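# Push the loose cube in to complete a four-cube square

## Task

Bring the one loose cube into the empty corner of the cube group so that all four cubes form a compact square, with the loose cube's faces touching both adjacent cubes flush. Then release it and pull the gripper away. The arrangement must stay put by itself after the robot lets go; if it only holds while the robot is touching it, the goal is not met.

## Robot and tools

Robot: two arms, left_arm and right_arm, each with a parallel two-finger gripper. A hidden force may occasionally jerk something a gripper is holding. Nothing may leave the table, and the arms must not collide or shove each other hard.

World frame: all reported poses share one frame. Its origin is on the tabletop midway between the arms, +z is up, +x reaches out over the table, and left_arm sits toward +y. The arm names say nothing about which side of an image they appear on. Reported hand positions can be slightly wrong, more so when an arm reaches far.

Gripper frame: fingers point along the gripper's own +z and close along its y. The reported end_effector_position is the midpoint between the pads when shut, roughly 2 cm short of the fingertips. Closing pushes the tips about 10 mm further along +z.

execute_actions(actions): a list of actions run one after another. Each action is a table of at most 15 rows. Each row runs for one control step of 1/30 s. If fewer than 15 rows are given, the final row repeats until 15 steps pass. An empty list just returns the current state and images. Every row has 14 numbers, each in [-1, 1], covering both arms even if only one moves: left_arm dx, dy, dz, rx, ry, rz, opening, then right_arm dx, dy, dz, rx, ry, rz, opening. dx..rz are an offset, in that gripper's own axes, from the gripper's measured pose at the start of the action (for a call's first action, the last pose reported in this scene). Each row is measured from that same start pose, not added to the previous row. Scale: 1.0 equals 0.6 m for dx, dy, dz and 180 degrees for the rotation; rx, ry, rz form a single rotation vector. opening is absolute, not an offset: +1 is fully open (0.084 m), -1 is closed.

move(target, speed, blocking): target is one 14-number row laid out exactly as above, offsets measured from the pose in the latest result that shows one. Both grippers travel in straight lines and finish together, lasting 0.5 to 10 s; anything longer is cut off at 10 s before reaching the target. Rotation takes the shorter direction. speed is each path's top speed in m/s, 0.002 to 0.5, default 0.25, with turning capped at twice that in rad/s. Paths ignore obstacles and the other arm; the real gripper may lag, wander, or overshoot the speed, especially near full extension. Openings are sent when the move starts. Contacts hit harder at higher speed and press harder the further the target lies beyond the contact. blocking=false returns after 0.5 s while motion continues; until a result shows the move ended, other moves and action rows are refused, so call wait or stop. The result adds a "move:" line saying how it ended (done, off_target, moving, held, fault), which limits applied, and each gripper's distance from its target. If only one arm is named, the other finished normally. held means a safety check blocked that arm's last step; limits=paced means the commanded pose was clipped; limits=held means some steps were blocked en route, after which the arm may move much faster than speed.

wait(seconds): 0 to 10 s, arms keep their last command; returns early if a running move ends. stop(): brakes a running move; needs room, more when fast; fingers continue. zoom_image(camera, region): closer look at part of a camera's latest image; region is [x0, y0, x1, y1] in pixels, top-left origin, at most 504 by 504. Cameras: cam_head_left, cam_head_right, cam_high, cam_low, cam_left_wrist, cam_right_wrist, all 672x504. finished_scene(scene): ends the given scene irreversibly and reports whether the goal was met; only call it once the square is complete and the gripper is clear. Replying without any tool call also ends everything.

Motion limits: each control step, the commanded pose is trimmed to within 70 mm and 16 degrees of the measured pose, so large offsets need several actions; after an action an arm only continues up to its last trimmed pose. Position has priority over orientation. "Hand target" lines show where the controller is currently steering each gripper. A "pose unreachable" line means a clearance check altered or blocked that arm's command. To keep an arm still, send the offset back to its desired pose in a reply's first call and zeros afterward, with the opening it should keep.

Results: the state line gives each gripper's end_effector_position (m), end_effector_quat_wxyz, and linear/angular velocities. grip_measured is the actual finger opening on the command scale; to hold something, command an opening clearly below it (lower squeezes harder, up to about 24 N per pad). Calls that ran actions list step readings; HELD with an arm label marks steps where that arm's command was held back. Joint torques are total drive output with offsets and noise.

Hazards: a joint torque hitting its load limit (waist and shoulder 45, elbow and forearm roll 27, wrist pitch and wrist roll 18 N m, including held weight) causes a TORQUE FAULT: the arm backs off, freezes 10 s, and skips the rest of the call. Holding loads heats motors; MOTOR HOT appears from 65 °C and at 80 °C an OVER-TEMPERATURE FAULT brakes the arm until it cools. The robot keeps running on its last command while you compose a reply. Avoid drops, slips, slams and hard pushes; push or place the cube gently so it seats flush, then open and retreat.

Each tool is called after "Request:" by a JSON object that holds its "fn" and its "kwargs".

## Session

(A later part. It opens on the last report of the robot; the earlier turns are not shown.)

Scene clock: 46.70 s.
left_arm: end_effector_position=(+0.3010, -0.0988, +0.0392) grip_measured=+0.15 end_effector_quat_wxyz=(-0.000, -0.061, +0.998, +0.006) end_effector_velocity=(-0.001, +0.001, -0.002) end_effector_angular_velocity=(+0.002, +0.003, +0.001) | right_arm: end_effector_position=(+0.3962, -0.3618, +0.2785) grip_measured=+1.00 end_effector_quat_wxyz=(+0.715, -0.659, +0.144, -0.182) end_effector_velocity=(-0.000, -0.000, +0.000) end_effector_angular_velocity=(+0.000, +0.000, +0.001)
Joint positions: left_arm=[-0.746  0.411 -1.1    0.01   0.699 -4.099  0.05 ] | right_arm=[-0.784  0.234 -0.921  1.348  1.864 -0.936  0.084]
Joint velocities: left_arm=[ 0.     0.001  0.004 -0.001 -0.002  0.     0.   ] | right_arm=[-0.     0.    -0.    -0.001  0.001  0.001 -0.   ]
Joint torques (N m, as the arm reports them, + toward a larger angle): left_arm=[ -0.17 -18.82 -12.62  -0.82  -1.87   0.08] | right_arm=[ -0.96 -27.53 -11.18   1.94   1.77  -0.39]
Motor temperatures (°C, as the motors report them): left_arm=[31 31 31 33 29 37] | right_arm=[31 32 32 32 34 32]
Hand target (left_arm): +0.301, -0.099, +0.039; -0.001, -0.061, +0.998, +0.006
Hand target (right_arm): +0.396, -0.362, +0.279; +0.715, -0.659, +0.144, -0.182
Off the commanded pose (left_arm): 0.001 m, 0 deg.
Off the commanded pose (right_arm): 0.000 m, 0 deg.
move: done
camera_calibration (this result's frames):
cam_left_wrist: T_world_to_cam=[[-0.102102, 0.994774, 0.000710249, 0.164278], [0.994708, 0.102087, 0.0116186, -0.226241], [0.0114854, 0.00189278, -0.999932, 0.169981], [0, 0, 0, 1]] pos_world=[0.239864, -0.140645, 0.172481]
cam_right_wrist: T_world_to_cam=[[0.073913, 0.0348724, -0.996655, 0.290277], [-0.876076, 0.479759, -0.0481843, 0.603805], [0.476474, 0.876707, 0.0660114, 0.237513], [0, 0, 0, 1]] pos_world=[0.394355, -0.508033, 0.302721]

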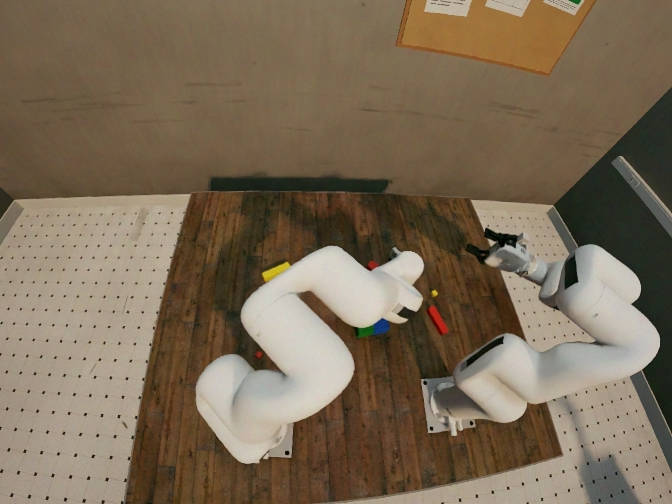

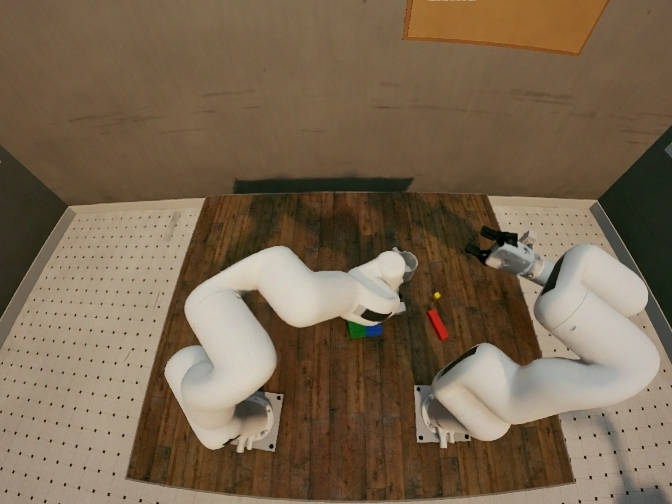

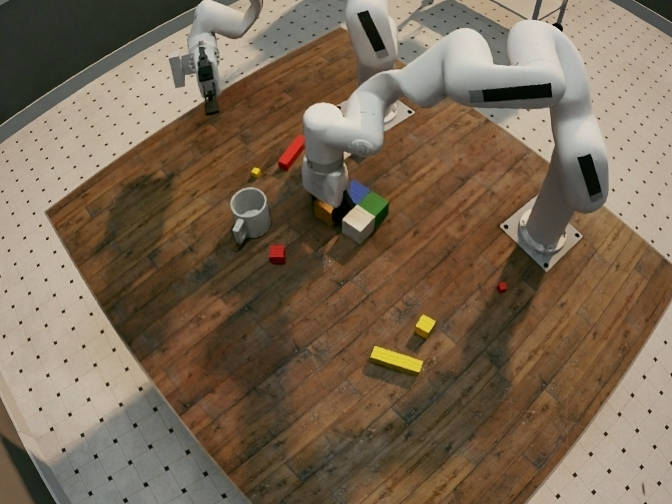

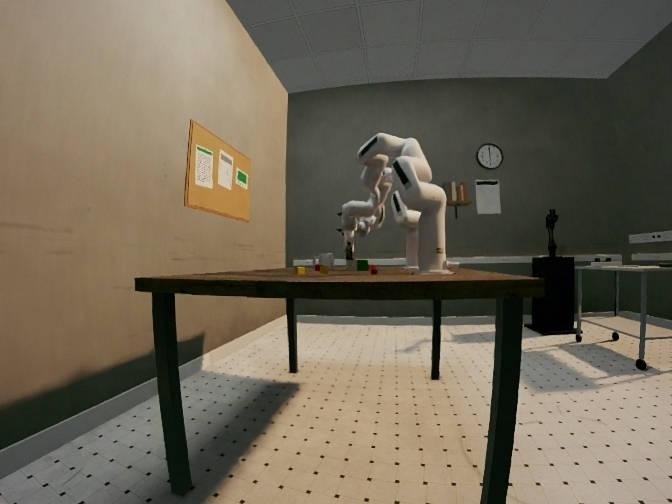

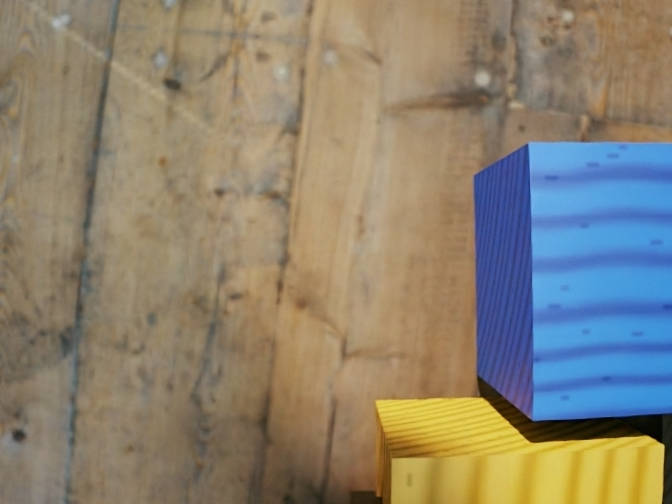

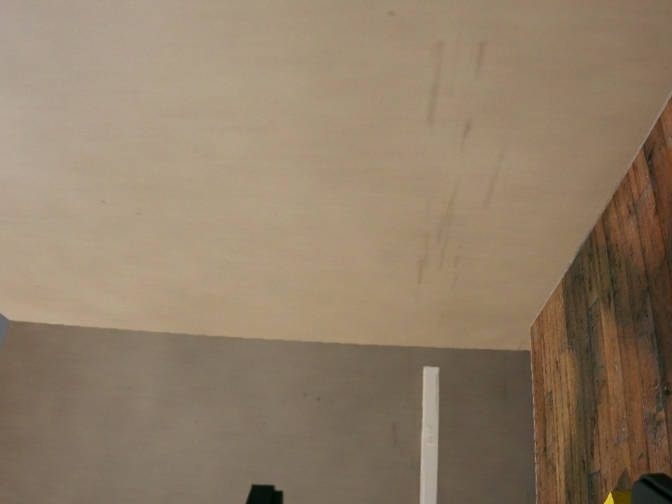

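Request:
{"fn": "move", "kwargs": {"target": [0.0085,0,0.004,0,0,0,-0.3,0,0,0,0,0,0,1], "speed": 0.02}}

Request:
{"fn": "move", "kwargs": {"target": [0,0,0,0,0,0,0.5,0,0,0,0,0,0,1]}}

Request:
{"fn": "move", "kwargs": {"target": [0,0,-0.09,0,0,0,0.5,0,0,0,0,0,0,1], "speed": 0.1}}

Request:
{"fn": "move", "kwargs": {"target": [0,-0.085,0,0,0,0.5,-0.5,0,0,0,0,0,0,1], "speed": 0.4}}

Request:
{"fn": "move", "kwargs": {"target": [0,0,0.09,0,0,0,-0.5,0,0,0,0,0,0,1], "speed": 0.1}}

Request:
{"fn": "move", "kwargs": {"target": [0.045,0,0,0,0,0,-0.5,0,0,0,0,0,0,1], "speed": 0.03}}

Scene clock: 54.47 s.
left_arm: end_effector_position=(+0.2960, -0.0994, +0.0368) grip_measured=+0.15 end_effector_quat_wxyz=(-0.000, -0.061, +0.998, +0.006) end_effector_velocity=(-0.001, +0.000, -0.001) end_effector_angular_velocity=(+0.000, -0.000, -0.001) | right_arm: end_effector_position=(+0.3962, -0.3618, +0.2785) grip_measured=+1.00 end_effector_quat_wxyz=(+0.715, -0.659, +0.144, -0.182) end_effector_velocity=(+0.000, -0.000, +0.000) end_effector_angular_velocity=(+0.000, +0.000, -0.000)
Joint positions: left_arm=[-0.754  0.408 -1.087  0.011  0.689 -4.107  0.05 ] | right_arm=[-0.784  0.234 -0.921  1.348  1.864 -0.936  0.084]
Joint velocities: left_arm=[-0.001 -0.     0.004  0.    -0.003 -0.001 -0.   ] | right_arm=[-0.     0.    -0.     0.    -0.     0.001  0.   ]
Joint torques (N m, as the arm reports them, + toward a larger angle): left_arm=[ -0.25 -18.81 -12.83  -0.77  -1.98   0.11] | right_arm=[ -1.32 -27.75 -11.03   1.91   1.54  -0.47]
Motor temperatures (°C, as the motors report them): left_arm=[31 31 31 33 29 37] | right_arm=[31 32 32 32 34 32]
Hand target (left_arm): +0.296, -0.099, +0.037; -0.000, -0.061, +0.998, +0.006
Hand target (right_arm): +0.396, -0.362, +0.279; +0.715, -0.659, +0.144, -0.182
Off the commanded pose (left_arm): 0.000 m, 0 deg.
Off the commanded pose (right_arm): 0.000 m, 0 deg.
move: done
camera_calibration (this result's frames):
cam_left_wrist: T_world_to_cam=[[-0.102079, 0.994776, 0.000837812, 0.16431], [0.99471, 0.102062, 0.0116193, -0.221181], [0.0114731, 0.00201946, -0.999932, 0.167644], [0, 0, 0, 1]] pos_world=[0.23486, -0.141216, 0.170065]
cam_right_wrist: T_world_to_cam=[[0.073913, 0.0348724, -0.996655, 0.290277], [-0.876076, 0.479759, -0.0481842, 0.603805], [0.476474, 0.876707, 0.0660113, 0.237513], [0, 0, 0, 1]] pos_world=[0.394355, -0.508033, 0.302721]

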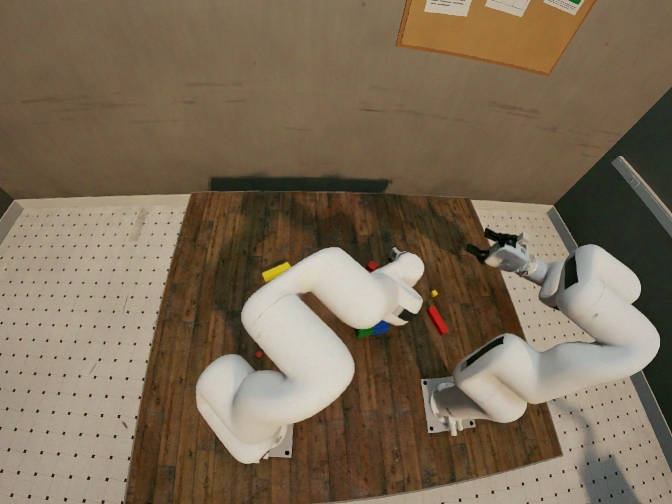

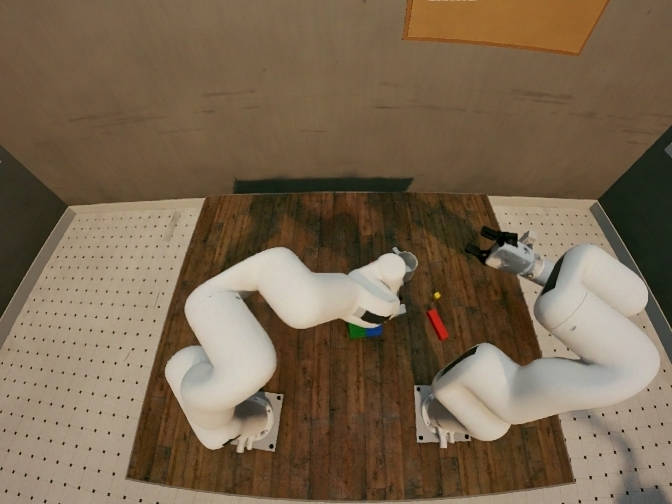

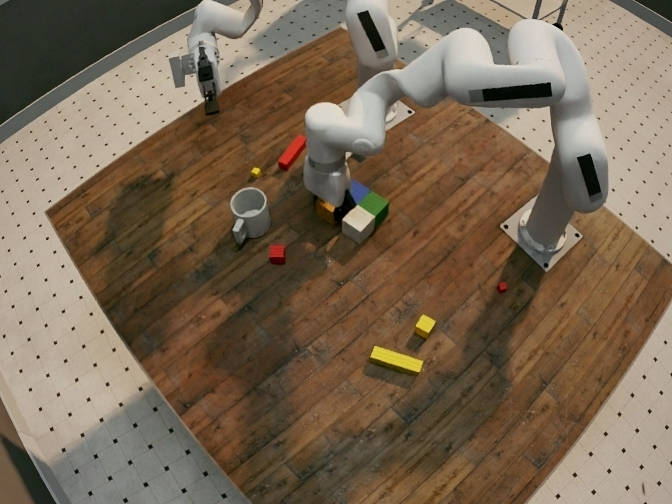

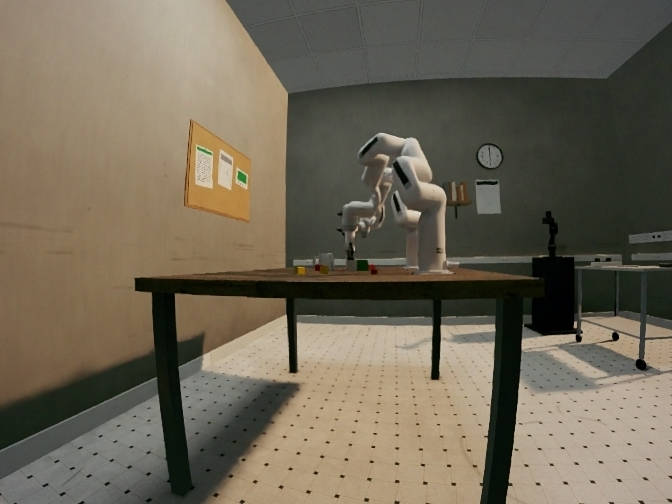

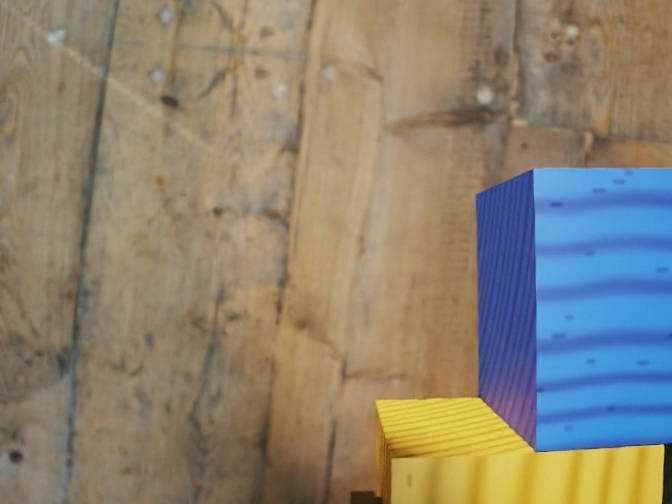

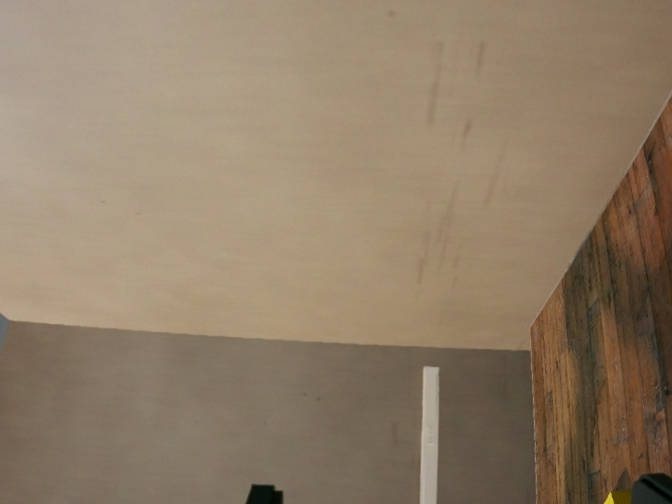

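Scene clock: 54.97 s.
left_arm: end_effector_position=(+0.2961, -0.0994, +0.0368) grip_measured=+0.49 end_effector_quat_wxyz=(-0.000, -0.061, +0.998, +0.006) end_effector_velocity=(+0.000, -0.000, +0.000) end_effector_angular_velocity=(-0.001, -0.001, -0.000) | right_arm: end_effector_position=(+0.3962, -0.3618, +0.2785) grip_measured=+1.00 end_effector_quat_wxyz=(+0.715, -0.659, +0.144, -0.182) end_effector_velocity=(+0.000, +0.000, +0.000) end_effector_angular_velocity=(+0.001, -0.000, +0.000)
Joint positions: left_arm=[-0.754  0.408 -1.087  0.011  0.689 -4.107  0.065] | right_arm=[-0.784  0.234 -0.921  1.348  1.864 -0.936  0.084]
Joint velocities: left_arm=[ 0.    -0.001  0.    -0.    -0.001  0.001  0.   ] | right_arm=[ 0.001  0.     0.     0.     0.     0.    -0.   ]
Joint torques (N m, as the arm reports them, + toward a larger angle): left_arm=[ -0.37 -18.56 -12.44  -0.83  -1.86   0.12] | right_arm=[ -0.92 -27.57 -10.88   1.78   1.63  -0.36]
Motor temperatures (°C, as the motors report them): left_arm=[31 31 31 33 29 37] | right_arm=[31 32 32 32 34 32]
Hand target (left_arm): +0.296, -0.099, +0.037; -0.000, -0.061, +0.998, +0.006
Hand target (right_arm): +0.396, -0.362, +0.279; +0.715, -0.659, +0.144, -0.182
Off the commanded pose (left_arm): 0.000 m, 0 deg.
Off the commanded pose (right_arm): 0.000 m, 0 deg.
move: done
camera_calibration (this result's frames):
cam_left_wrist: T_world_to_cam=[[-0.102084, 0.994775, 0.000785558, 0.164329], [0.994709, 0.102068, 0.0116574, -0.221197], [0.0115163, 0.00197143, -0.999932, 0.167652], [0, 0, 0, 1]] pos_world=[0.234871, -0.141224, 0.17009]
cam_right_wrist: T_world_to_cam=[[0.073913, 0.0348724, -0.996655, 0.290277], [-0.876076, 0.479759, -0.0481843, 0.603805], [0.476474, 0.876707, 0.0660113, 0.237513], [0, 0, 0, 1]] pos_world=[0.394355, -0.508033, 0.302721]

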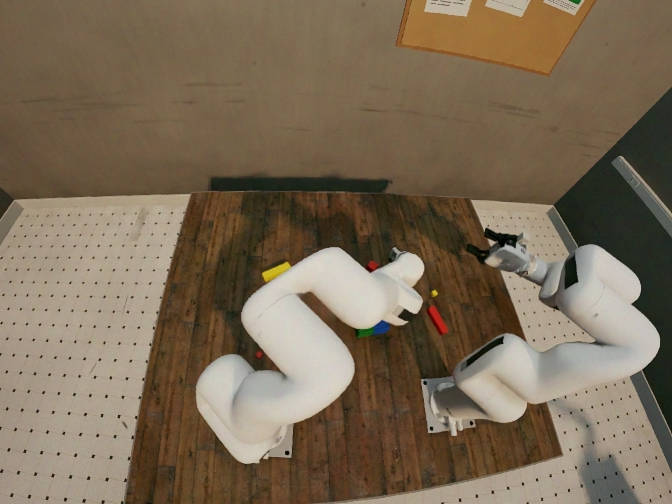

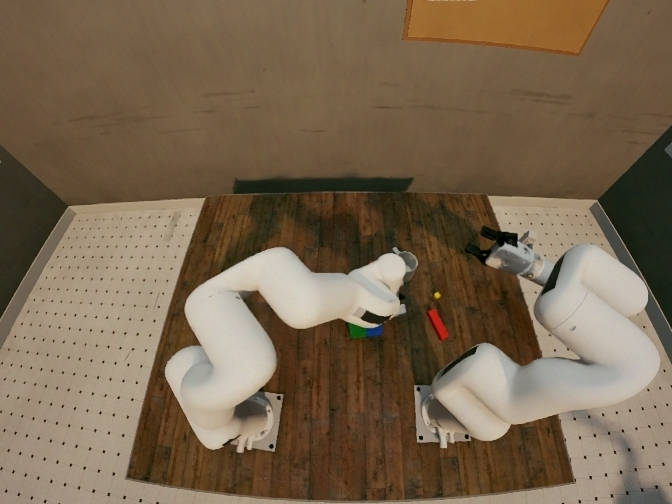

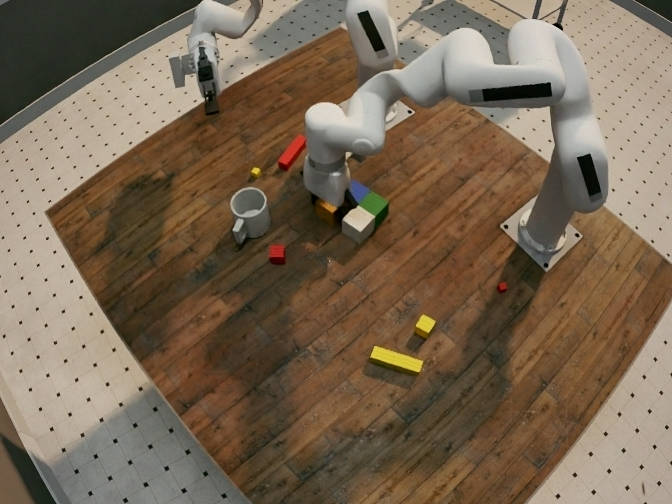

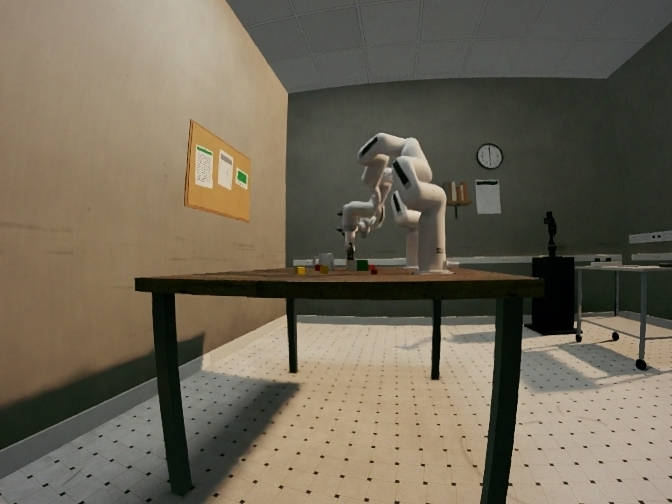

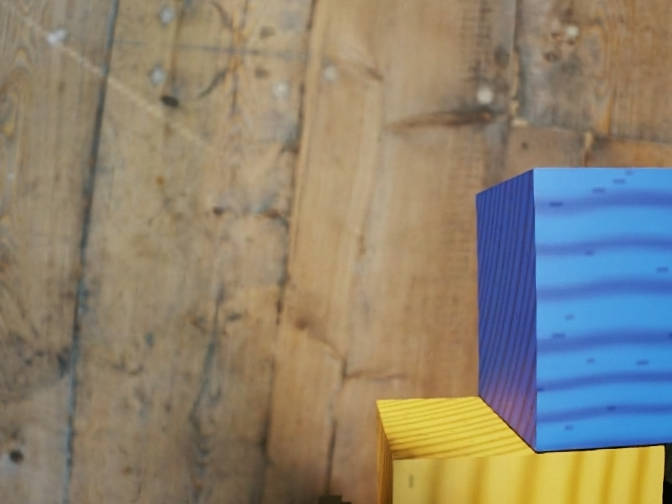

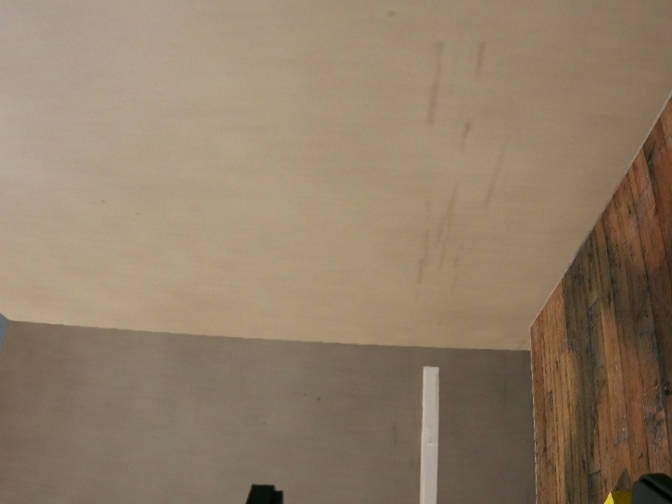

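Scene clock: 55.90 s.
left_arm: end_effector_position=(+0.2956, -0.0997, +0.0902) grip_measured=+0.49 end_effector_quat_wxyz=(-0.001, -0.061, +0.998, +0.006) end_effector_velocity=(-0.000, -0.001, +0.001) end_effector_angular_velocity=(-0.000, -0.000, +0.001) | right_arm: end_effector_position=(+0.3962, -0.3618, +0.2785) grip_measured=+1.00 end_effector_quat_wxyz=(+0.715, -0.659, +0.144, -0.182) end_effector_velocity=(+0.000, +0.000, +0.000) end_effector_angular_velocity=(-0.000, -0.000, -0.000)
Joint positions: left_arm=[-0.755  0.304 -1.114  0.009  0.821 -4.105  0.065] | right_arm=[-0.784  0.234 -0.921  1.348  1.864 -0.936  0.084]
Joint velocities: left_arm=[-0.001 -0.001 -0.002 -0.     0.003 -0.002  0.   ] | right_arm=[ 0.001 -0.    -0.     0.001 -0.001  0.    -0.   ]
Joint torques (N m, as the arm reports them, + toward a larger angle): left_arm=[ -0.18 -17.79 -13.57  -0.77  -1.92   0.05] | right_arm=[ -0.94 -27.62 -11.17   1.84   1.55  -0.5 ]
Motor temperatures (°C, as the motors report them): left_arm=[31 31 31 33 29 37] | right_arm=[31 32 32 32 34 32]
Hand target (left_arm): +0.296, -0.100, +0.091; -0.000, -0.061, +0.998, +0.006
Hand target (right_arm): +0.396, -0.362, +0.279; +0.715, -0.659, +0.144, -0.182
Off the commanded pose (left_arm): 0.001 m, 0 deg.
Off the commanded pose (right_arm): 0.000 m, 0 deg.
move: done
camera_calibration (this result's frames):
cam_left_wrist: T_world_to_cam=[[-0.101821, 0.994801, 0.00161297, 0.164424], [0.994747, 0.101798, 0.0107176, -0.221306], [0.0104977, 0.00269577, -0.999941, 0.221377], [0, 0, 0, 1]] pos_world=[0.234561, -0.141638, 0.223471]
cam_right_wrist: T_world_to_cam=[[0.0739133, 0.0348723, -0.996655, 0.290277], [-0.876076, 0.479759, -0.0481845, 0.603805], [0.476474, 0.876707, 0.0660114, 0.237513], [0, 0, 0, 1]] pos_world=[0.394355, -0.508033, 0.302721]

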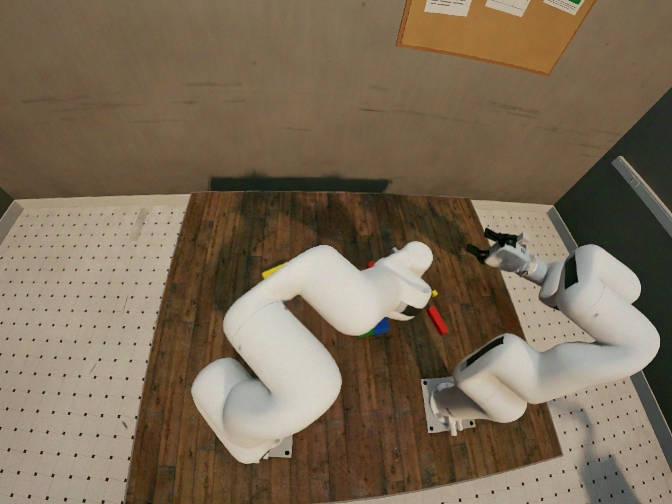

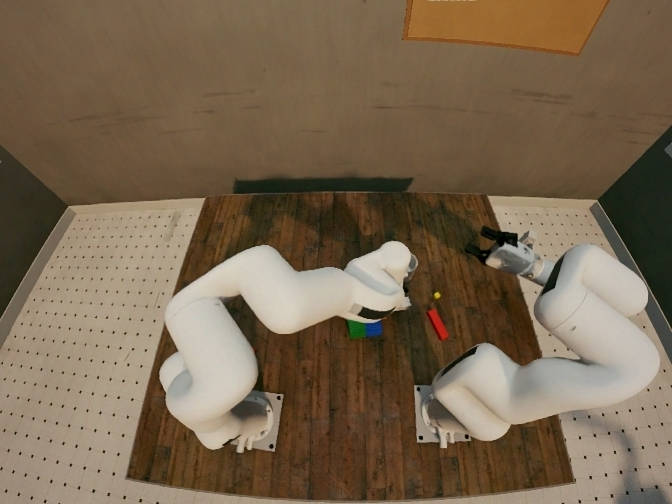

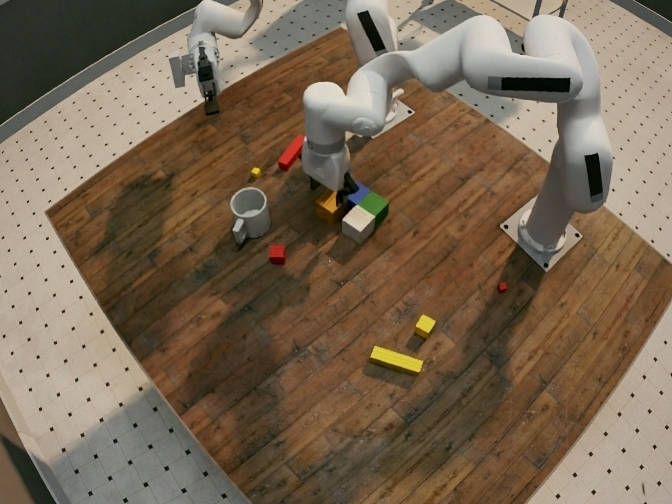

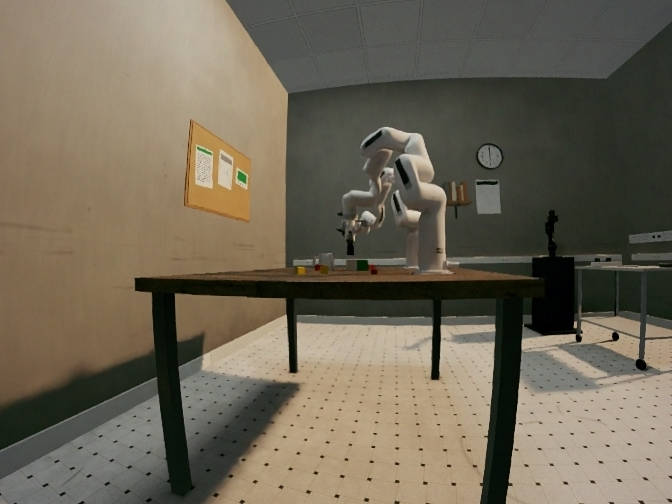

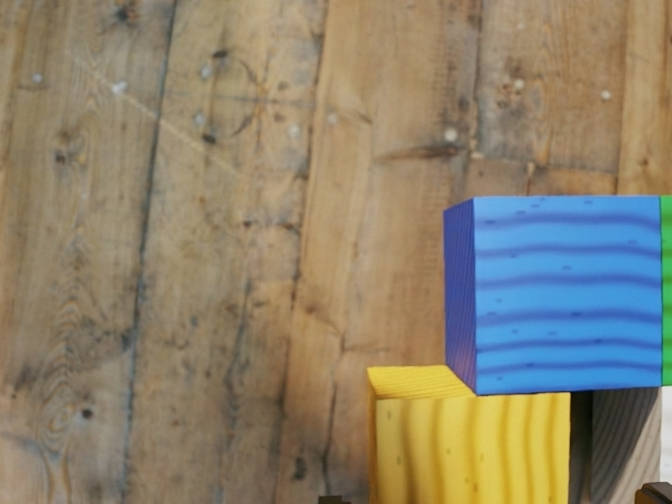

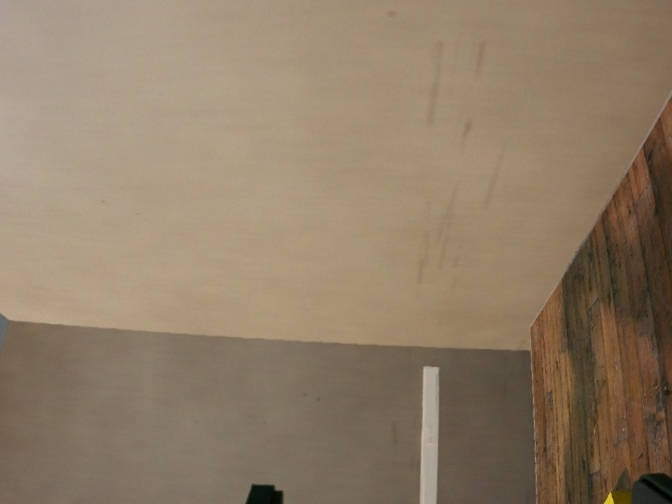

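Scene clock: 58.37 s.
left_arm: end_effector_position=(+0.3019, -0.1503, +0.0897) grip_measured=-0.52 end_effector_quat_wxyz=(-0.005, +0.663, +0.749, +0.004) end_effector_velocity=(-0.000, -0.000, -0.000) end_effector_angular_velocity=(-0.000, +0.003, -0.008) | right_arm: end_effector_position=(+0.3962, -0.3618, +0.2785) grip_measured=+1.00 end_effector_quat_wxyz=(+0.715, -0.659, +0.144, -0.182) end_effector_velocity=(+0.000, +0.000, +0.000) end_effector_angular_velocity=(+0.001, +0.000, -0.000)
Joint positions: left_arm=[-0.808  0.433 -1.306  0.008  0.884 -2.587  0.021] | right_arm=[-0.784  0.234 -0.921  1.348  1.864 -0.936  0.084]
Joint velocities: left_arm=[-0.     0.001 -0.001 -0.003  0.001  0.01   0.   ] | right_arm=[ 0.001 -0.     0.001  0.002 -0.001  0.     0.   ]
Joint torques (N m, as the arm reports them, + toward a larger angle): left_arm=[ -0.27 -19.54 -13.86  -0.6   -1.78  -0.06] | right_arm=[ -1.19 -27.6  -11.07   2.33   1.49  -0.4 ]
Motor temperatures (°C, as the motors report them): left_arm=[31 31 31 33 29 37] | right_arm=[31 32 32 32 34 32]
Hand target (left_arm): +0.302, -0.150, +0.090; -0.005, +0.663, +0.749, +0.004
Hand target (right_arm): +0.396, -0.362, +0.279; +0.715, -0.659, +0.144, -0.182
Off the commanded pose (left_arm): 0.000 m, 0 deg.
Off the commanded pose (right_arm): 0.000 m, 0 deg.
move: done
camera_calibration (this result's frames):
cam_left_wrist: T_world_to_cam=[[0.994668, 0.102458, -0.0117851, -0.248519], [0.102455, -0.994737, -0.000885831, -0.116734], [-0.0118138, -0.00032633, -0.99993, 0.22722], [0, 0, 0, 1]] pos_world=[0.261838, -0.0905831, 0.224172]
cam_right_wrist: T_world_to_cam=[[0.0739134, 0.0348724, -0.996655, 0.290277], [-0.876076, 0.479759, -0.0481846, 0.603805], [0.476474, 0.876707, 0.0660115, 0.237513], [0, 0, 0, 1]] pos_world=[0.394355, -0.508033, 0.302721]

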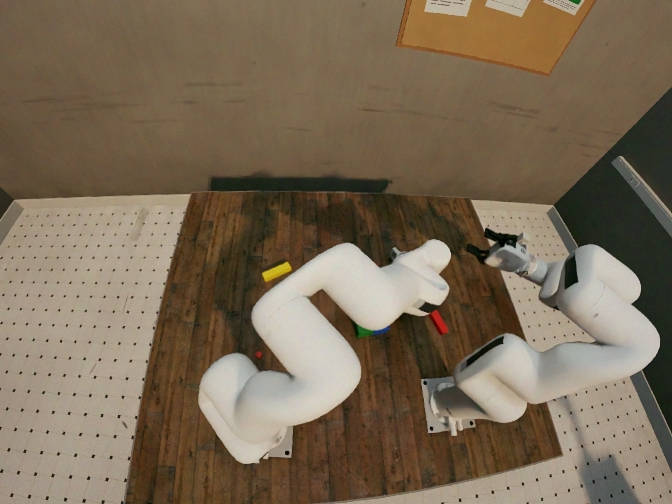

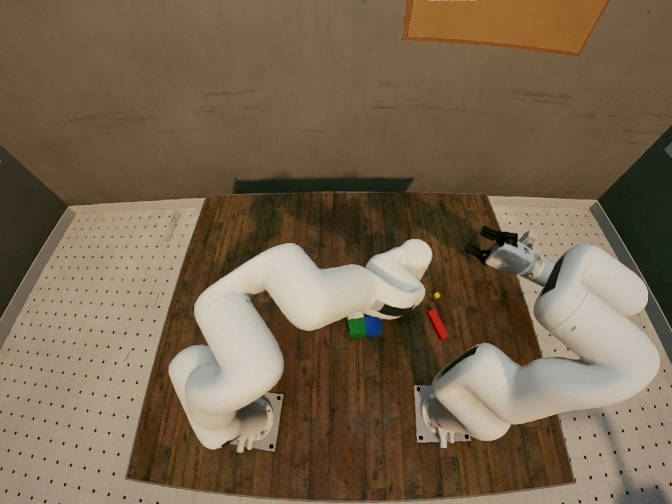

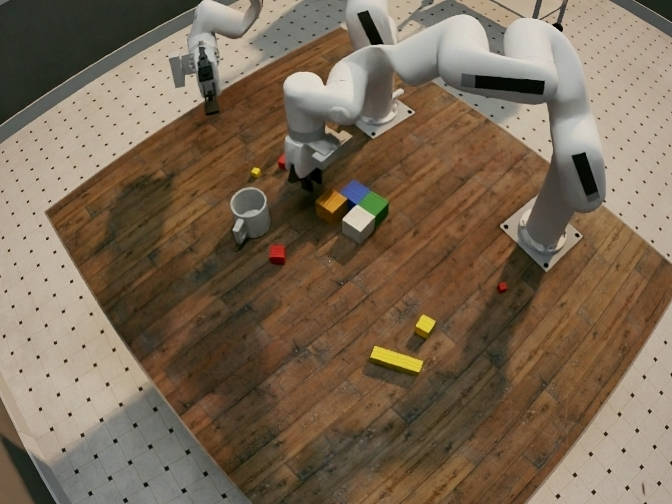

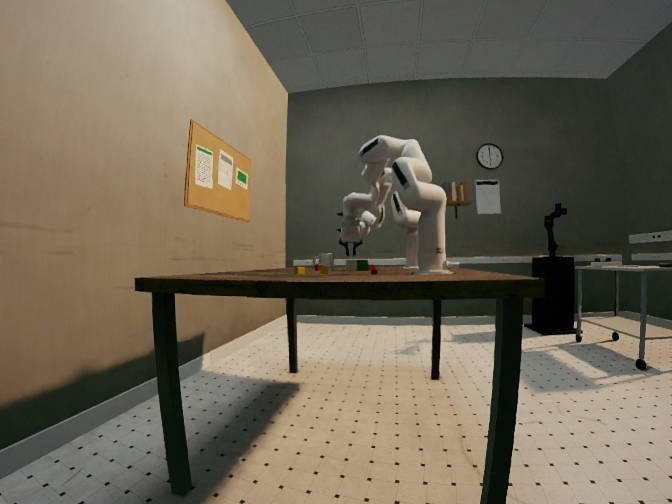

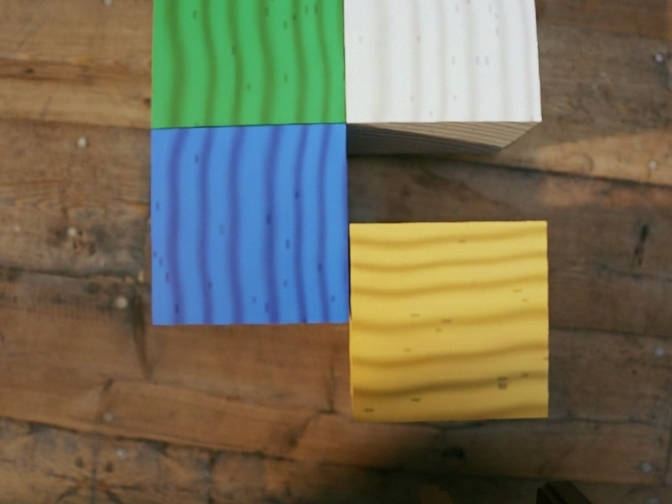

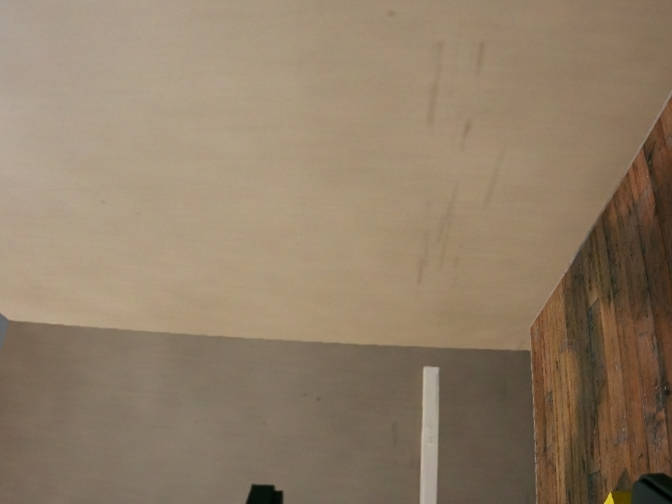

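Scene clock: 59.33 s.
left_arm: end_effector_position=(+0.3023, -0.1499, +0.0363) grip_measured=-0.52 end_effector_quat_wxyz=(-0.004, +0.663, +0.749, +0.004) end_effector_velocity=(-0.002, +0.001, -0.003) end_effector_angular_velocity=(+0.005, +0.004, -0.000) | right_arm: end_effector_position=(+0.3962, -0.3618, +0.2785) grip_measured=+1.00 end_effector_quat_wxyz=(+0.715, -0.659, +0.144, -0.182) end_effector_velocity=(-0.000, +0.000, +0.000) end_effector_angular_velocity=(+0.000, +0.001, -0.000)
Joint positions: left_arm=[-0.807  0.527 -1.279  0.009  0.761 -2.588  0.021] | right_arm=[-0.784  0.234 -0.921  1.348  1.864 -0.936  0.084]
Joint velocities: left_arm=[-0.001  0.004  0.003  0.    -0.    -0.001 -0.   ] | right_arm=[-0.    -0.001  0.001 -0.    -0.     0.001 -0.   ]
Joint torques (N m, as the arm reports them, + toward a larger angle): left_arm=[ -0.11 -20.21 -12.99  -0.82  -1.92   0.01] | right_arm=[ -0.79 -26.89 -11.2    2.04   1.29  -0.35]
Motor temperatures (°C, as the motors report them): left_arm=[31 31 31 33 29 37] | right_arm=[31 32 32 32 34 32]
Hand target (left_arm): +0.302, -0.150, +0.036; -0.005, +0.663, +0.749, +0.004
Hand target (right_arm): +0.396, -0.362, +0.279; +0.715, -0.659, +0.144, -0.182
Off the commanded pose (left_arm): 0.001 m, 0 deg.
Off the commanded pose (right_arm): 0.000 m, 0 deg.
move: done
camera_calibration (this result's frames):
cam_left_wrist: T_world_to_cam=[[0.994652, 0.102705, -0.0109396, -0.249569], [0.102711, -0.994711, -0.0000215284, -0.116569], [-0.010884, -0.00110221, -0.99994, 0.173449], [0, 0, 0, 1]] pos_world=[0.262095, -0.0901296, 0.170705]
cam_right_wrist: T_world_to_cam=[[0.0739135, 0.0348724, -0.996655, 0.290277], [-0.876076, 0.479759, -0.0481847, 0.603805], [0.476474, 0.876707, 0.0660115, 0.237513], [0, 0, 0, 1]] pos_world=[0.394355, -0.508033, 0.302721]

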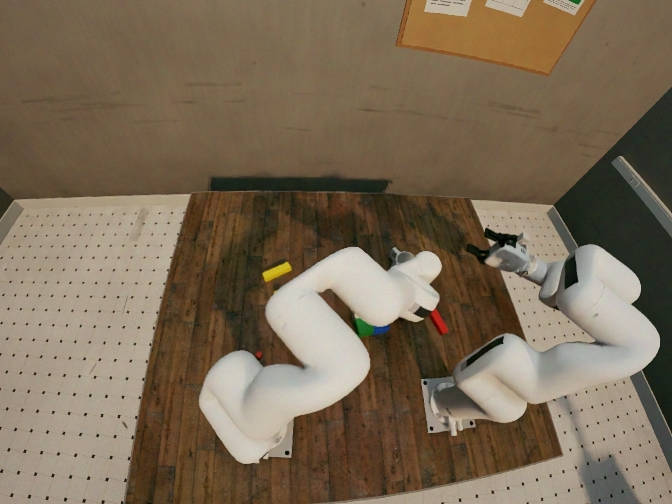

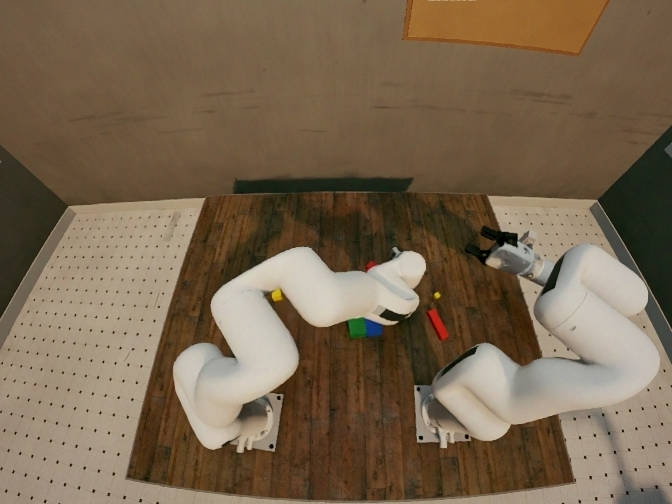

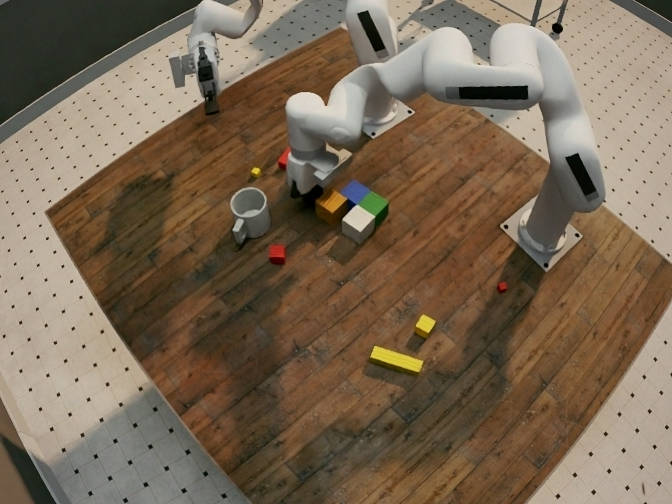

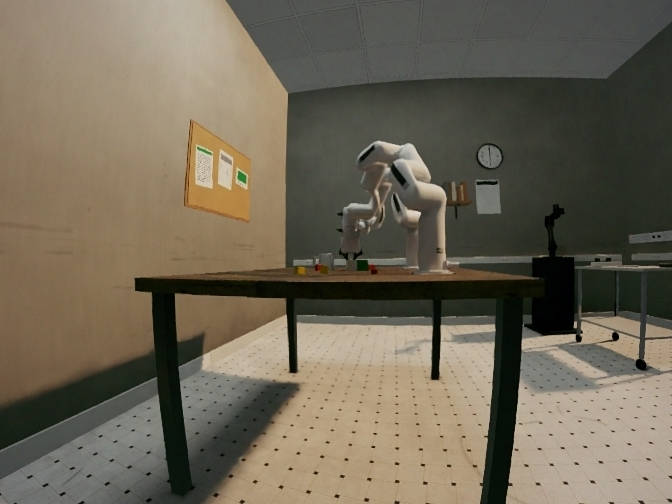

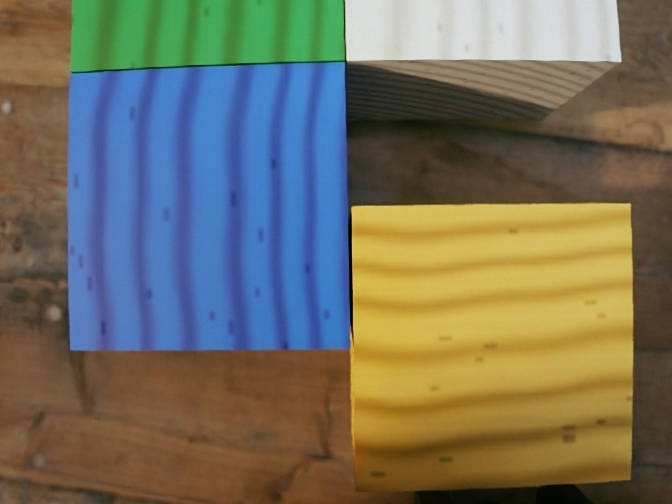

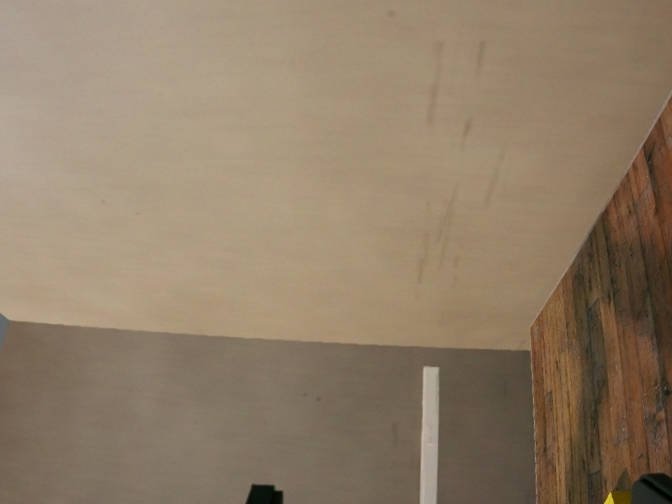

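Scene clock: 60.53 s.
left_arm: end_effector_position=(+0.2990, -0.1232, +0.0366) grip_measured=-0.52 end_effector_quat_wxyz=(-0.004, +0.663, +0.749, +0.004) end_effector_velocity=(+0.001, -0.000, +0.001) end_effector_angular_velocity=(-0.003, -0.003, -0.001) | right_arm: end_effector_position=(+0.3962, -0.3618, +0.2785) grip_measured=+1.00 end_effector_quat_wxyz=(+0.715, -0.659, +0.144, -0.182) end_effector_velocity=(-0.000, -0.000, +0.000) end_effector_angular_velocity=(+0.000, +0.000, -0.001)
Joint positions: left_arm=[-0.78   0.463 -1.174  0.01   0.721 -2.562  0.021] | right_arm=[-0.784  0.234 -0.921  1.348  1.864 -0.936  0.084]
Joint velocities: left_arm=[ 0.001 -0.003  0.002  0.001 -0.003  0.001  0.   ] | right_arm=[-0.001 -0.     0.     0.     0.     0.    -0.   ]
Joint torques (N m, as the arm reports them, + toward a larger angle): left_arm=[ -0.45 -19.47 -12.7   -0.73  -1.76   0.04] | right_arm=[ -1.06 -27.62 -11.56   2.09   1.37  -0.46]
Motor temperatures (°C, as the motors report them): left_arm=[31 31 31 33 29 37] | right_arm=[31 32 32 32 34 32]
Hand target (left_arm): +0.299, -0.123, +0.037; -0.004, +0.663, +0.749, +0.004
Hand target (right_arm): +0.396, -0.362, +0.279; +0.715, -0.659, +0.144, -0.182
Off the commanded pose (left_arm): 0.000 m, 0 deg.
Off the commanded pose (right_arm): 0.000 m, 0 deg.
move: done
camera_calibration (this result's frames):
cam_left_wrist: T_world_to_cam=[[0.994646, 0.102755, -0.0109733, -0.249021], [0.102763, -0.994706, 0.000117121, -0.089718], [-0.0109032, -0.00124414, -0.99994, 0.173701], [0, 0, 0, 1]] pos_world=[0.258801, -0.0634386, 0.170969]
cam_right_wrist: T_world_to_cam=[[0.0739135, 0.0348723, -0.996655, 0.290277], [-0.876076, 0.479759, -0.0481847, 0.603805], [0.476474, 0.876707, 0.0660115, 0.237513], [0, 0, 0, 1]] pos_world=[0.394355, -0.508033, 0.302721]

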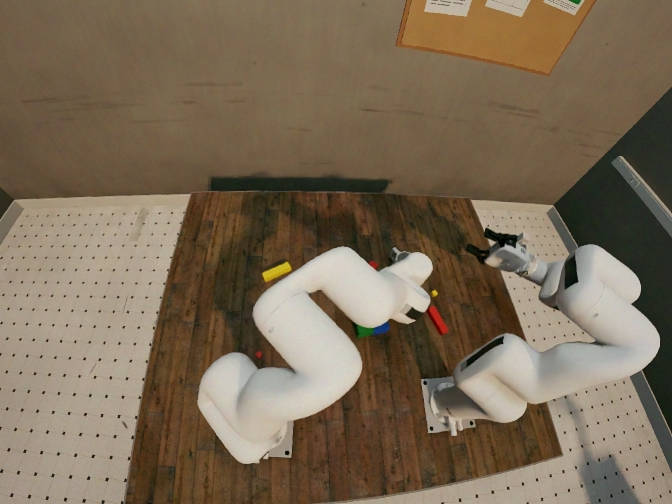

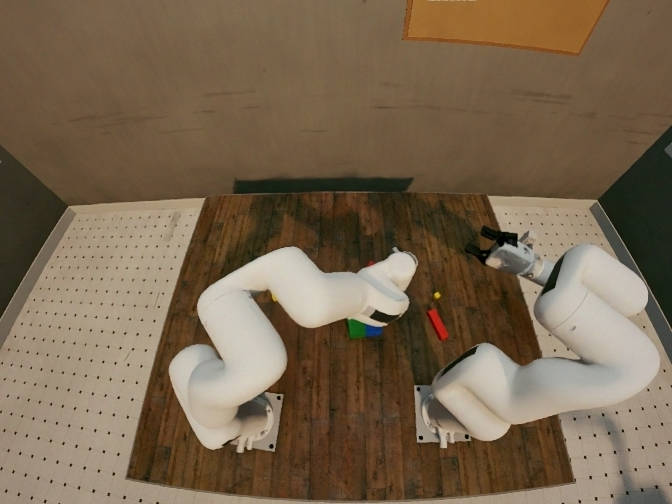

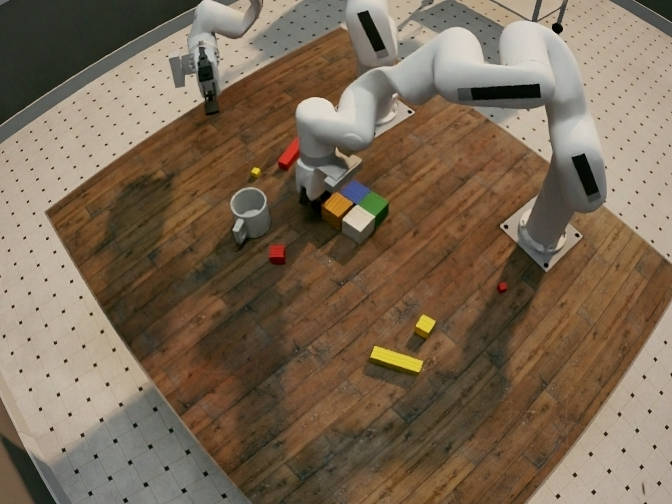

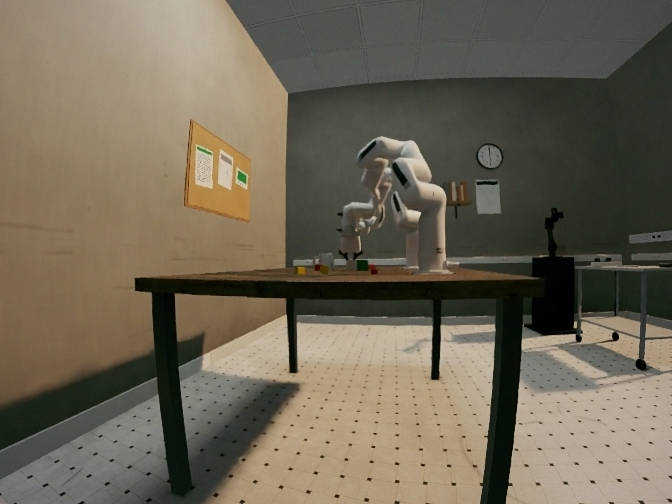

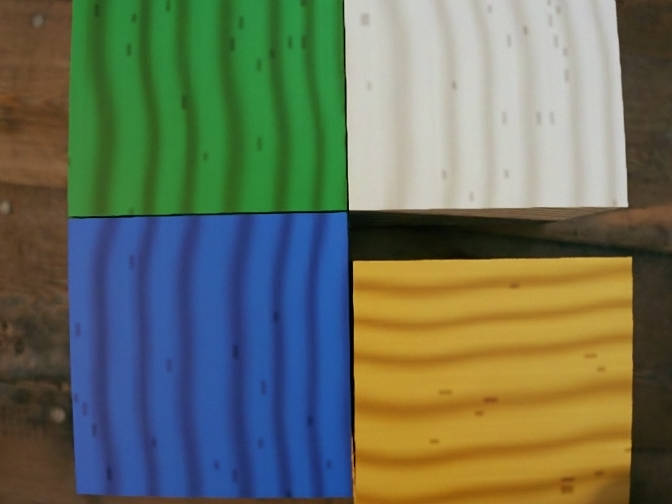

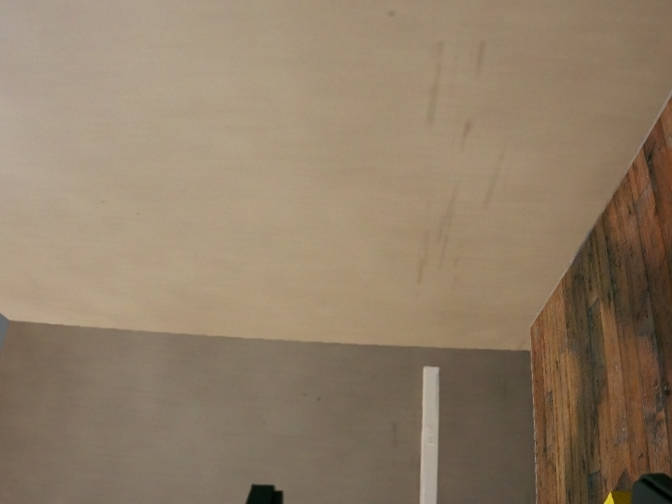

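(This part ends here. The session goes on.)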